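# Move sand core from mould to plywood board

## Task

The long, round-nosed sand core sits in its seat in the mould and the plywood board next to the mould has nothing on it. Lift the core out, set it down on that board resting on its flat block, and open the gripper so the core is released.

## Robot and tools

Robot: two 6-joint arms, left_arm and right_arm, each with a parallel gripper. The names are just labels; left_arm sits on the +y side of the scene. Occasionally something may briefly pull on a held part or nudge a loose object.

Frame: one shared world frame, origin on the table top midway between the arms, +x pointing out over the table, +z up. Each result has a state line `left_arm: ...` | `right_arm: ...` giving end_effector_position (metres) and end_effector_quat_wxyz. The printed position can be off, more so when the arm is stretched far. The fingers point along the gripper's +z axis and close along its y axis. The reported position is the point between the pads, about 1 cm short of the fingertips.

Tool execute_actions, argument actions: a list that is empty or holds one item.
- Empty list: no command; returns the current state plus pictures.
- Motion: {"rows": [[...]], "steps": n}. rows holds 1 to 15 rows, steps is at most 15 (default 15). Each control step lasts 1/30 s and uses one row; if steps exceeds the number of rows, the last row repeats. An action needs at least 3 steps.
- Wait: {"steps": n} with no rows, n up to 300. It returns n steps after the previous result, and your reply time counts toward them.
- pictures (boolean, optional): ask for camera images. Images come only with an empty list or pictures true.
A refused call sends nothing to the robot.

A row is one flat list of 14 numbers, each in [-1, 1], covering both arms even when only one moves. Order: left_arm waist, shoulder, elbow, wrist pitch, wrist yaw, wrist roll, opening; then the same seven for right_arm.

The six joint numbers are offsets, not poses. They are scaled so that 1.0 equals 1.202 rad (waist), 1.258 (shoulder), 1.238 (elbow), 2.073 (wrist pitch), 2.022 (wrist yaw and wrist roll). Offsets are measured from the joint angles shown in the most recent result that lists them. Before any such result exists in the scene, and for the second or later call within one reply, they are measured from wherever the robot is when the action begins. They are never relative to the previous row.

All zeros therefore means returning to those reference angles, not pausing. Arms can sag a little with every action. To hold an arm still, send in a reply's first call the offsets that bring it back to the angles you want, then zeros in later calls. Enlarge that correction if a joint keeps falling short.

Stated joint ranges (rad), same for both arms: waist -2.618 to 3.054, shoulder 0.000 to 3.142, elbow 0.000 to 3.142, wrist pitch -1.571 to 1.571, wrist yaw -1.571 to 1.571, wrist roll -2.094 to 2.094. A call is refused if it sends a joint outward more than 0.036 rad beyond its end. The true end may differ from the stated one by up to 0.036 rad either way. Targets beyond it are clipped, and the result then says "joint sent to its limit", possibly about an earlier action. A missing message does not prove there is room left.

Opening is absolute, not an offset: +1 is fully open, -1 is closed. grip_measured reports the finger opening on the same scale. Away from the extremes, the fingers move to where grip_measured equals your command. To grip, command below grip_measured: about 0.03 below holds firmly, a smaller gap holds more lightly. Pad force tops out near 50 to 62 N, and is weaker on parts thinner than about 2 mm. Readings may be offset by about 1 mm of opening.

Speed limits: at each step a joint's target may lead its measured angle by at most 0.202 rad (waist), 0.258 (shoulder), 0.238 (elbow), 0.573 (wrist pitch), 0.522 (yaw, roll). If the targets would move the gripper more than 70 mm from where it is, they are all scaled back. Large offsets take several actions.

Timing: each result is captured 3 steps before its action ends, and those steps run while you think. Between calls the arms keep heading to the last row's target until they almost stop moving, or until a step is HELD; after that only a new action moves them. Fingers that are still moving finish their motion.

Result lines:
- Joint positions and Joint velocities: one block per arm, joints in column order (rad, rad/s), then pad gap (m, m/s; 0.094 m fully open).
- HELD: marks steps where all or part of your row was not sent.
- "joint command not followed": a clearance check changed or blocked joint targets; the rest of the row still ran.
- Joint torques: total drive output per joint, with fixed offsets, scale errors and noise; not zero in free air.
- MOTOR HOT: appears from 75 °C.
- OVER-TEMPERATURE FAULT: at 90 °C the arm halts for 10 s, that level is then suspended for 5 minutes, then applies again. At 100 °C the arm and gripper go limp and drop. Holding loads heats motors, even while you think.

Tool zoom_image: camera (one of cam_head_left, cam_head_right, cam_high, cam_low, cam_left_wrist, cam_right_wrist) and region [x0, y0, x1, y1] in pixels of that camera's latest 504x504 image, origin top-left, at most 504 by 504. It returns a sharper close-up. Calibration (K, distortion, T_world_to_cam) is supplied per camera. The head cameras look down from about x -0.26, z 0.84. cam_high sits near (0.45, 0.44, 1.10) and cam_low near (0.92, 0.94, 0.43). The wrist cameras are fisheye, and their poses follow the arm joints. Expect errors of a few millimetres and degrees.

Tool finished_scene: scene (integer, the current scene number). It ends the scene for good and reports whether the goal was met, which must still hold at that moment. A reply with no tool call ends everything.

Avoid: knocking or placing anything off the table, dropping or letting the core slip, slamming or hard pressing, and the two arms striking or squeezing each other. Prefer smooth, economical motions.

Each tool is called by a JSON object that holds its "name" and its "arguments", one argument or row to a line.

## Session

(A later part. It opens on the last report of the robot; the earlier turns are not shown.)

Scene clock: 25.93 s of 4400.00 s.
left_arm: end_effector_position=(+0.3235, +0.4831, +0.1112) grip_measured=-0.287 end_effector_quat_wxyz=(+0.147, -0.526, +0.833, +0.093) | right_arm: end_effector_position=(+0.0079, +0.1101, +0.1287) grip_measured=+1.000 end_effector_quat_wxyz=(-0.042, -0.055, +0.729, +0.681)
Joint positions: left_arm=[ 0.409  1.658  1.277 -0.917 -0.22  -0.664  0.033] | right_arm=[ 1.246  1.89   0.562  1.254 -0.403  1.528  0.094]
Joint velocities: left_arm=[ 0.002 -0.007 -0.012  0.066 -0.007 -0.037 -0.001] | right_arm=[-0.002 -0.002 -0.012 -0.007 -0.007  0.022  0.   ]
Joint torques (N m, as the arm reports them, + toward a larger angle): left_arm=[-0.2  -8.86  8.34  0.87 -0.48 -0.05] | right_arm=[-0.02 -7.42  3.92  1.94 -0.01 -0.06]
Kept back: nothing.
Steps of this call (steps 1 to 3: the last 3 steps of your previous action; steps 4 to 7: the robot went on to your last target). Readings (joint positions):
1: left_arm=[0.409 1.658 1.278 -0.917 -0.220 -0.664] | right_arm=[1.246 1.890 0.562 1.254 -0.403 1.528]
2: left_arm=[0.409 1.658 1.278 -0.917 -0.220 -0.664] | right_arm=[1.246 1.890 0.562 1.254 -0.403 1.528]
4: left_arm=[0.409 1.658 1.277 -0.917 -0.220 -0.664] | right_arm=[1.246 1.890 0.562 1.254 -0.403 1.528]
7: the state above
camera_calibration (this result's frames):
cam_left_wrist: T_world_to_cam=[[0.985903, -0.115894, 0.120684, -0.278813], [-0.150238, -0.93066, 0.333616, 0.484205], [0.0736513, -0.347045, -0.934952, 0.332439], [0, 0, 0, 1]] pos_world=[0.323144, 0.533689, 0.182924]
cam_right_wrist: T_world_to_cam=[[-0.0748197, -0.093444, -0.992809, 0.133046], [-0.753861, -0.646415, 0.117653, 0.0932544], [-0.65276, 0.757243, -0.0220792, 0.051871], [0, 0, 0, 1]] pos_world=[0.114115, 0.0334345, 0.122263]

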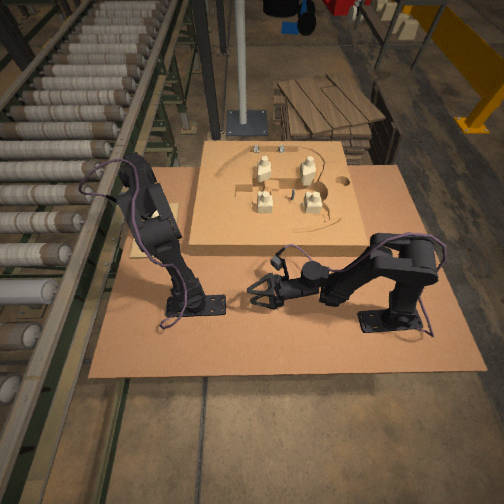

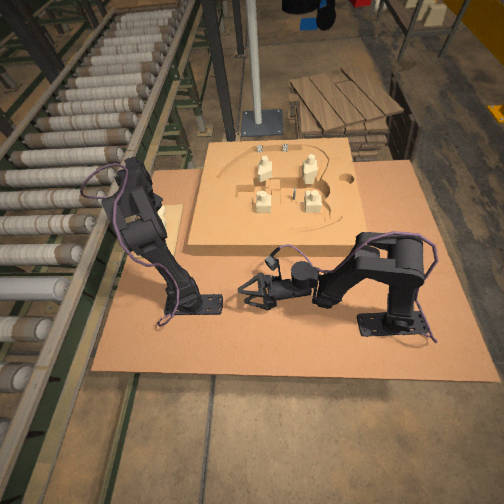

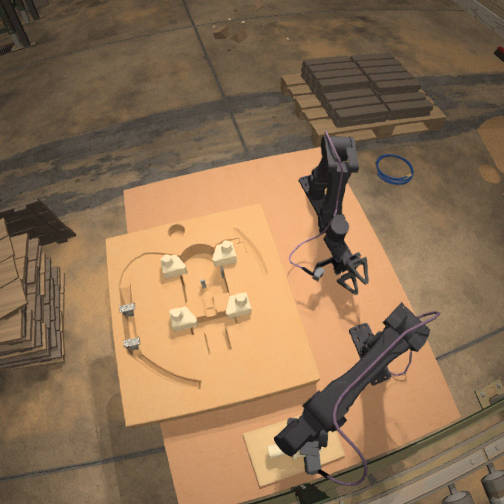

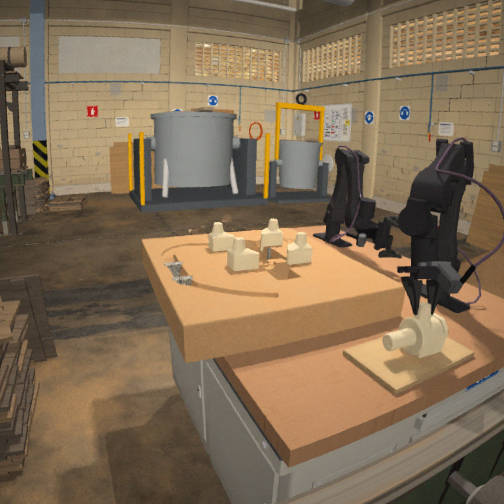

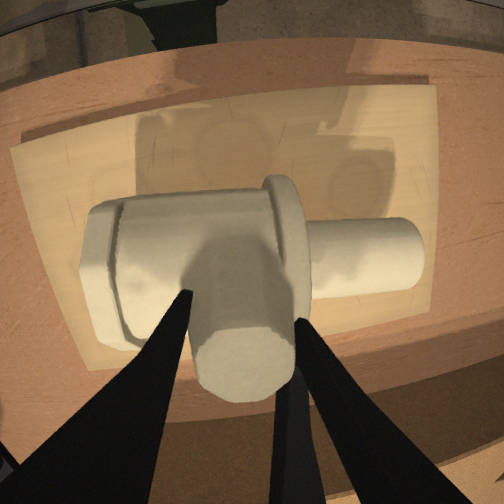

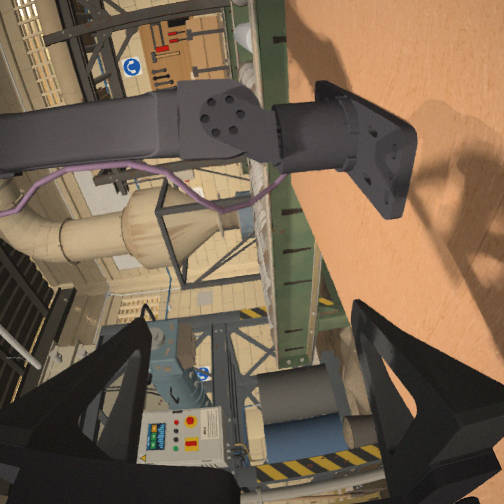

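{"name": "execute_actions", "arguments": {
  "actions": [
    {"rows": [
[-0.001,-0.030,0.007,0.016,-0.014,-0.001,-0.4, 0,-0.01,0,0.003,0,-0.002,1],
[-0.001,-0.025,0.007,0.012,-0.011,-0.001,-0.38, 0,-0.01,0,0.003,0,-0.002,1],
[0,-0.020,0.007,0.008,-0.008,0,-0.36, 0,-0.01,0,0.003,0,-0.002,1],
[0,-0.016,0.007,0.005,-0.005,0,-0.34, 0,-0.01,0,0.003,0,-0.002,1],
[0,-0.012,0.008,0.003,-0.003,0,-0.32, 0,-0.01,0,0.003,0,-0.002,1],
[0,-0.012,0.008,0.003,-0.003,0,-0.30, 0,-0.01,0,0.003,0,-0.002,1],
[0,-0.012,0.008,0.003,-0.003,0,-0.285, 0,-0.01,0,0.003,0,-0.002,1],
[0,-0.012,0.008,0.003,-0.003,0,-0.27, 0,-0.01,0,0.003,0,-0.002,1],
[0,-0.012,0.008,0.003,-0.003,0,-0.245, 0,-0.01,0,0.003,0,-0.002,1],
[0,-0.012,0.008,0.003,-0.003,0,-0.20, 0,-0.01,0,0.003,0,-0.002,1],
[0,-0.012,0.009,0.003,-0.003,0,-0.14, 0,-0.01,0,0.003,0,-0.002,1],
[0,-0.012,0.011,0.002,-0.003,0,-0.07, 0,-0.01,0,0.003,0,-0.002,1],
[0,-0.012,0.013,0.001,-0.003,0,0.01, 0,-0.01,0,0.003,0,-0.002,1],
[0,-0.012,0.016,0,-0.003,0,0.09, 0,-0.01,0,0.003,0,-0.002,1],
[0,-0.012,0.018,-0.002,-0.003,0,0.16, 0,-0.01,0,0.003,0,-0.002,1]
], "steps": 15}
  ]
}}

{"name": "execute_actions", "arguments": {
  "actions": [
    {"rows": [
[0,-0.012,0.023,-0.006,-0.002,0,0.2, 0,-0.01,0,0.003,0,-0.002,1],
[0,-0.012,0.029,-0.014,-0.002,0,0.2, 0,-0.01,0,0.003,0,-0.002,1],
[0,-0.012,0.039,-0.024,-0.002,0,0.2, 0,-0.01,0,0.003,0,-0.002,1],
[0,-0.012,0.052,-0.036,-0.002,0,0.2, 0,-0.01,0,0.003,0,-0.002,1],
[0,-0.012,0.067,-0.049,-0.002,0,0.2, 0,-0.01,0,0.003,0,-0.002,1],
[0,-0.012,0.084,-0.062,-0.002,0,0.2, 0,-0.01,0,0.003,0,-0.002,1],
[0,-0.012,0.102,-0.075,-0.002,0,0.2, 0,-0.01,0,0.003,0,-0.002,1],
[0,-0.012,0.121,-0.087,-0.002,0,0.2, 0,-0.01,0,0.003,0,-0.002,1],
[0,-0.012,0.139,-0.097,-0.002,0,0.2, 0,-0.01,0,0.003,0,-0.002,1],
[0,-0.012,0.156,-0.104,-0.002,0,0.2, 0,-0.01,0,0.003,0,-0.002,1],
[0,-0.012,0.171,-0.108,-0.002,0,0.2, 0,-0.01,0,0.003,0,-0.002,1],
[0,-0.012,0.183,-0.108,-0.002,0,0.2, 0,-0.01,0,0.003,0,-0.002,1],
[0,-0.012,0.192,-0.105,-0.002,0,0.2, 0,-0.01,0,0.003,0,-0.002,1],
[0,-0.012,0.198,-0.100,-0.002,0,0.2, 0,-0.01,0,0.003,0,-0.002,1],
[0,-0.012,0.200,-0.095,-0.002,0,0.2, 0,-0.01,0,0.003,0,-0.002,1]
], "steps": 15}
  ]
}}

{"name": "execute_actions", "arguments": {
  "actions": [
    {"steps": 6}
  ],
  "pictures": true
}}

{"name": "zoom_image", "arguments": {
  "camera": "cam_low",
  "region": [330, 270, 490, 400]
}}

Scene clock: 26.77 s of 4400.00 s.
left_arm: end_effector_position=(+0.3234, +0.4829, +0.1111) grip_measured=-0.100 end_effector_quat_wxyz=(+0.147, -0.526, +0.833, +0.092) | right_arm: end_effector_position=(+0.0079, +0.1101, +0.1287) grip_measured=+1.000 end_effector_quat_wxyz=(-0.042, -0.055, +0.729, +0.681)
Joint positions: left_arm=[ 0.409  1.658  1.277 -0.918 -0.22  -0.664  0.042] | right_arm=[ 1.246  1.89   0.562  1.254 -0.403  1.528  0.094]
Joint velocities: left_arm=[-0.002  0.002 -0.012  0.066  0.037 -0.037  0.057] | right_arm=[ 0.027 -0.007 -0.022  0.037  0.037  0.037  0.   ]
Joint torques (N m, as the arm reports them, + toward a larger angle): left_arm=[ 0.03 -6.94  8.78  0.55 -0.2  -0.01] | right_arm=[-0.02 -7.43  3.91  1.94  0.   -0.06]
Steps of this call (steps 1 to 13: the robot went on to your last target; steps 14 to 25: the first 12 steps of this action). Readings (joint positions):
14: left_arm=[0.409 1.658 1.277 -0.917 -0.220 -0.664] | right_arm=[1.246 1.890 0.562 1.254 -0.403 1.528]
15: left_arm=[0.409 1.658 1.277 -0.917 -0.220 -0.664] | right_arm=[1.246 1.890 0.562 1.254 -0.403 1.528]
17: left_arm=[0.409 1.658 1.277 -0.917 -0.220 -0.664] | right_arm=[1.246 1.890 0.562 1.254 -0.403 1.528]
21: left_arm=[0.409 1.658 1.277 -0.918 -0.220 -0.664] | right_arm=[1.246 1.890 0.562 1.254 -0.403 1.528]
25: the state above

Scene clock: 27.27 s of 4400.00 s.
left_arm: end_effector_position=(+0.3277, +0.4845, +0.1553) grip_measured=+0.198 end_effector_quat_wxyz=(+0.151, -0.526, +0.832, +0.091) | right_arm: end_effector_position=(+0.0079, +0.1101, +0.1287) grip_measured=+1.000 end_effector_quat_wxyz=(-0.042, -0.055, +0.729, +0.681)
Joint positions: left_arm=[ 0.409  1.658  1.451 -1.082 -0.218 -0.664  0.056] | right_arm=[ 1.246  1.89   0.562  1.254 -0.403  1.528  0.094]
Joint velocities: left_arm=[-0.007 -0.007  0.545 -0.418  0.066  0.037 -0.001] | right_arm=[-0.017 -0.007  0.002 -0.007  0.007  0.022  0.   ]
Joint torques (N m, as the arm reports them, + toward a larger angle): left_arm=[ 0.03 -7.02  9.22  0.4  -0.19 -0.01] | right_arm=[-0.03 -7.42  3.91  1.94  0.   -0.06]
Steps of this call (steps 1 to 3: the last 3 steps of your previous action; steps 4 to 15: the first 12 steps of this action, its rows measured from where the robot was after step 3). Readings (joint positions):
3: left_arm=[0.409 1.658 1.277 -0.918 -0.220 -0.664] | right_arm=[1.246 1.890 0.562 1.254 -0.403 1.528]
4: left_arm=[0.409 1.658 1.277 -0.919 -0.220 -0.664] | right_arm=[1.246 1.890 0.562 1.254 -0.403 1.528]
5: left_arm=[0.409 1.658 1.279 -0.922 -0.219 -0.664] | right_arm=[1.246 1.890 0.562 1.254 -0.403 1.528]
7: left_arm=[0.409 1.658 1.291 -0.943 -0.218 -0.664] | right_arm=[1.246 1.890 0.562 1.254 -0.403 1.528]
11: left_arm=[0.409 1.658 1.360 -1.016 -0.218 -0.664] | right_arm=[1.246 1.890 0.562 1.254 -0.403 1.528]
15: the state above

Scene clock: 27.47 s of 4400.00 s.
left_arm: end_effector_position=(+0.3348, +0.4878, +0.1710) grip_measured=+0.198 end_effector_quat_wxyz=(+0.169, -0.526, +0.829, +0.088) | right_arm: end_effector_position=(+0.0079, +0.1101, +0.1287) grip_measured=+1.000 end_effector_quat_wxyz=(-0.042, -0.055, +0.729, +0.681)
Joint positions: left_arm=[ 0.409  1.658  1.503 -1.097 -0.218 -0.664  0.056] | right_arm=[ 1.246  1.89   0.562  1.254 -0.403  1.528  0.094]
Joint velocities: left_arm=[-0.007 -0.007 -0.002 -0.022 -0.066 -0.022  0.001] | right_arm=[ 0.017  0.002  0.002 -0.037 -0.066 -0.037  0.   ]
Joint torques (N m, as the arm reports them, + toward a larger angle): left_arm=[ 0.03 -6.99  9.76  0.43 -0.19 -0.01] | right_arm=[-0.02 -7.42  3.93  1.94  0.   -0.05]
Kept back: nothing.
Steps of this call (steps 1 to 3: the last 3 steps of your previous action; steps 4 to 6: the robot went on to your last target). Readings (joint positions):
1: left_arm=[0.409 1.658 1.469 -1.091 -0.218 -0.664] | right_arm=[1.246 1.890 0.562 1.254 -0.403 1.528]
2: left_arm=[0.409 1.658 1.483 -1.096 -0.218 -0.664] | right_arm=[1.246 1.890 0.562 1.254 -0.403 1.528]
4: left_arm=[0.409 1.658 1.499 -1.096 -0.218 -0.664] | right_arm=[1.246 1.890 0.562 1.254 -0.403 1.528]
6: the state above
camera_calibration (this result's frames):
cam_left_wrist: T_world_to_cam=[[0.97987, -0.11901, 0.160283, -0.299847], [-0.164602, -0.935932, 0.311349, 0.481497], [0.11296, -0.331464, -0.936681, 0.368734], [0, 0, 0, 1]] pos_world=[0.331415, 0.537185, 0.243533]
cam_right_wrist: T_world_to_cam=[[-0.0748197, -0.093444, -0.992809, 0.133046], [-0.753861, -0.646415, 0.117653, 0.0932544], [-0.65276, 0.757243, -0.0220792, 0.051871], [0, 0, 0, 1]] pos_world=[0.114115, 0.0334345, 0.122263]

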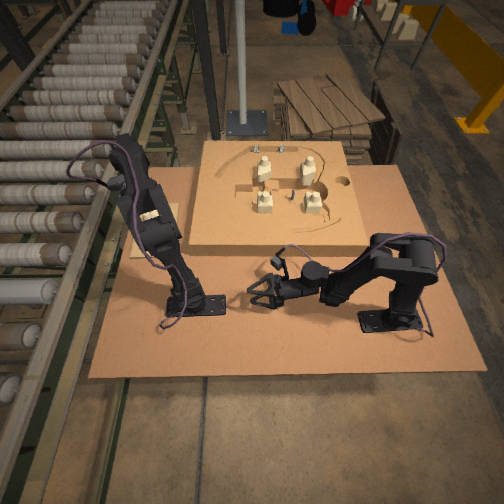

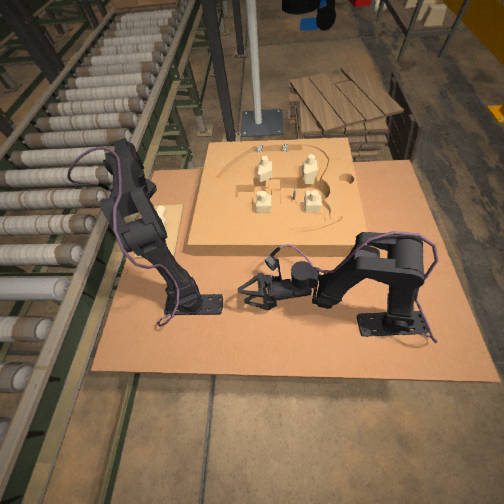

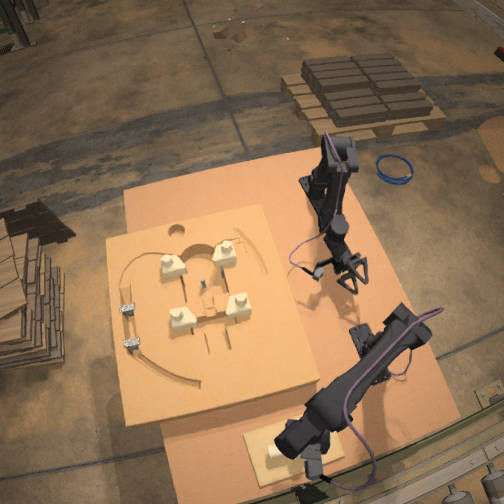

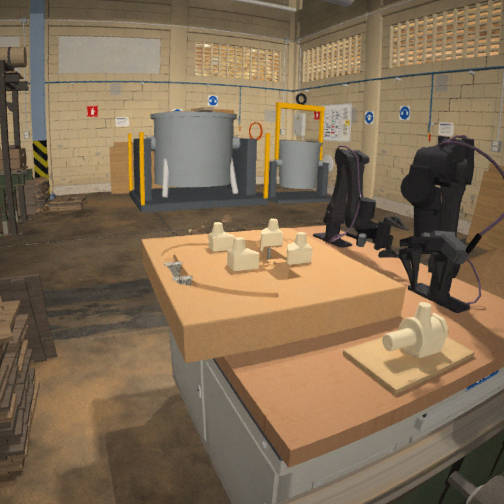

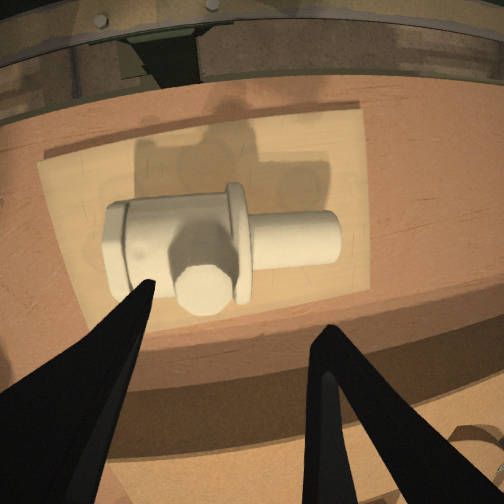

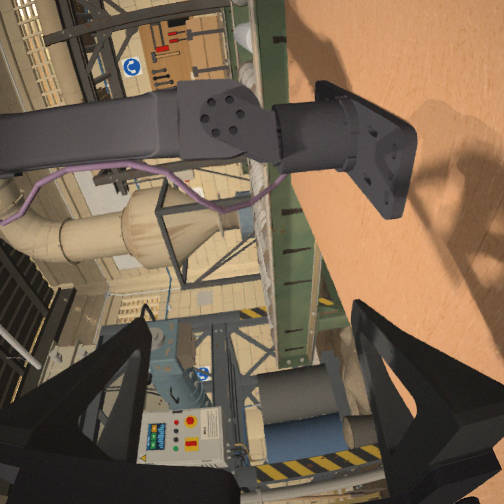

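Region (330, 270, 490, 400) of cam_low's 504x504 image, scaled by 3.150, with more detail than that image has; it fills the top 410 rows of this view, and the rest is white.

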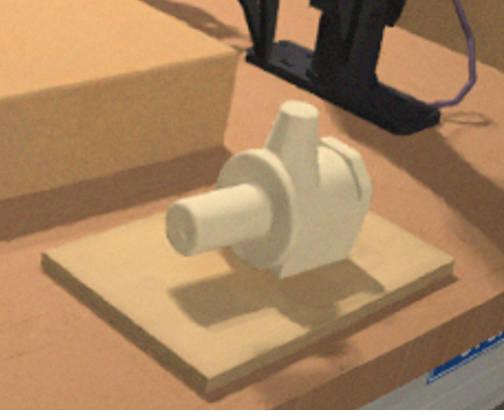

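{"name": "execute_actions", "arguments": {
  "actions": []
}}

Scene clock: 27.60 s of 4400.00 s.
left_arm: end_effector_position=(+0.3332, +0.4871, +0.1705) grip_measured=+0.198 end_effector_quat_wxyz=(+0.165, -0.526, +0.829, +0.089) | right_arm: end_effector_position=(+0.0079, +0.1101, +0.1287) grip_measured=+1.000 end_effector_quat_wxyz=(-0.042, -0.055, +0.729, +0.681)
Joint positions: left_arm=[ 0.409  1.658  1.503 -1.105 -0.218 -0.664  0.056] | right_arm=[ 1.246  1.89   0.562  1.254 -0.403  1.528  0.094]
Joint velocities: left_arm=[-0.012  0.017  0.007 -0.007  0.037  0.022  0.   ] | right_arm=[-0.002 -0.032 -0.002 -0.007 -0.051 -0.007  0.   ]
Joint torques (N m, as the arm reports them, + toward a larger angle): left_arm=[ 0.03 -7.01  9.71  0.48 -0.19 -0.01] | right_arm=[-0.02 -7.42  3.92  1.94  0.   -0.05]
Kept back: nothing.
Steps of this call (steps 1 to 4: the robot went on to your last target). Readings (joint positions):
1: left_arm=[0.409 1.658 1.503 -1.099 -0.218 -0.664] | right_arm=[1.246 1.890 0.562 1.254 -0.403 1.528]
2: left_arm=[0.409 1.658 1.503 -1.102 -0.218 -0.664] | right_arm=[1.246 1.890 0.562 1.254 -0.403 1.528]
4: the state above
camera_calibration (this result's frames):
cam_left_wrist: T_world_to_cam=[[0.980958, -0.118507, 0.153873, -0.29778], [-0.162432, -0.934929, 0.315475, 0.4788], [0.106474, -0.334461, -0.936375, 0.371698], [0, 0, 0, 1]] pos_world=[0.330306, 0.536673, 0.24282]
cam_right_wrist: T_world_to_cam=[[-0.0748197, -0.093444, -0.992809, 0.133046], [-0.753861, -0.646415, 0.117653, 0.0932544], [-0.65276, 0.757243, -0.0220792, 0.051871], [0, 0, 0, 1]] pos_world=[0.114115, 0.0334345, 0.122263]

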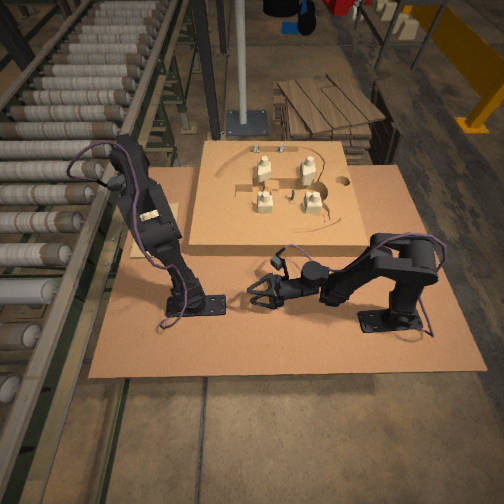

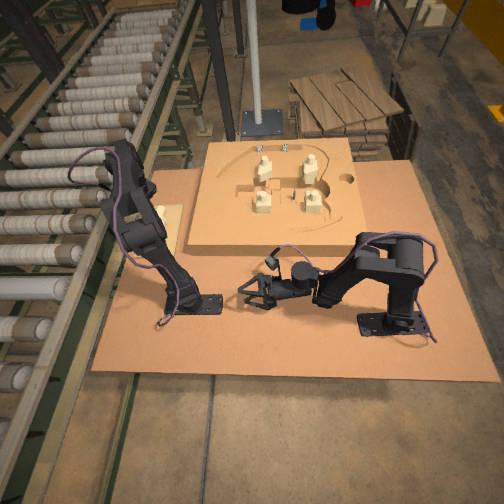

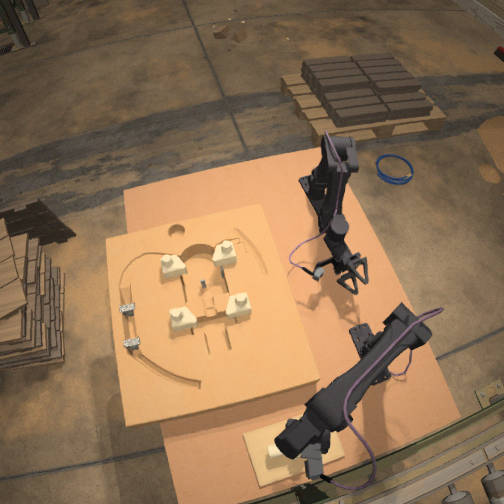

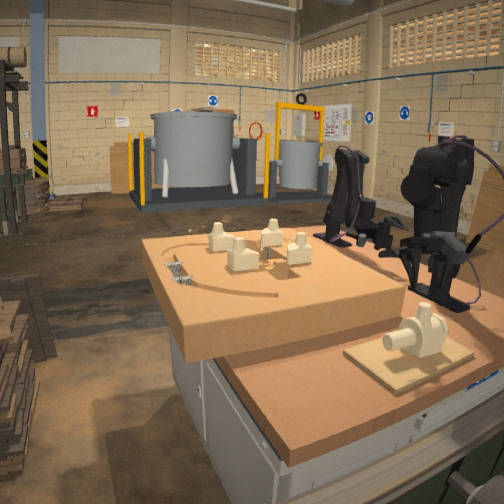

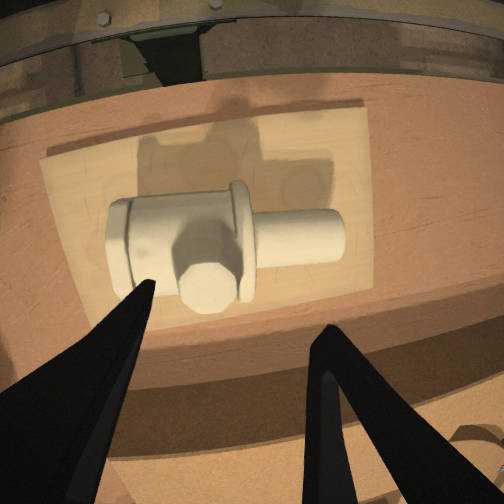

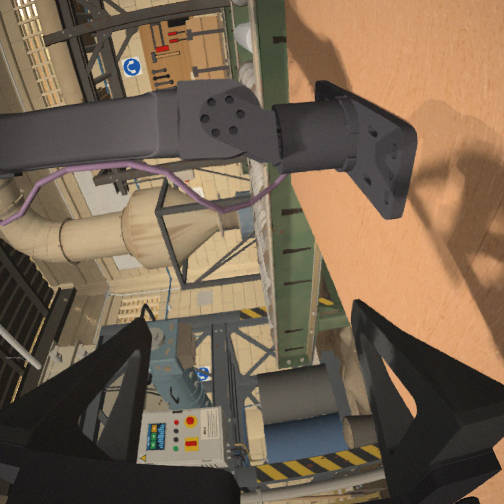

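The core is resting flat on the board and the gripper is clear.

{"name": "finished_scene", "arguments": {
  "scene": 2
}}

The scene is finished: the task was done.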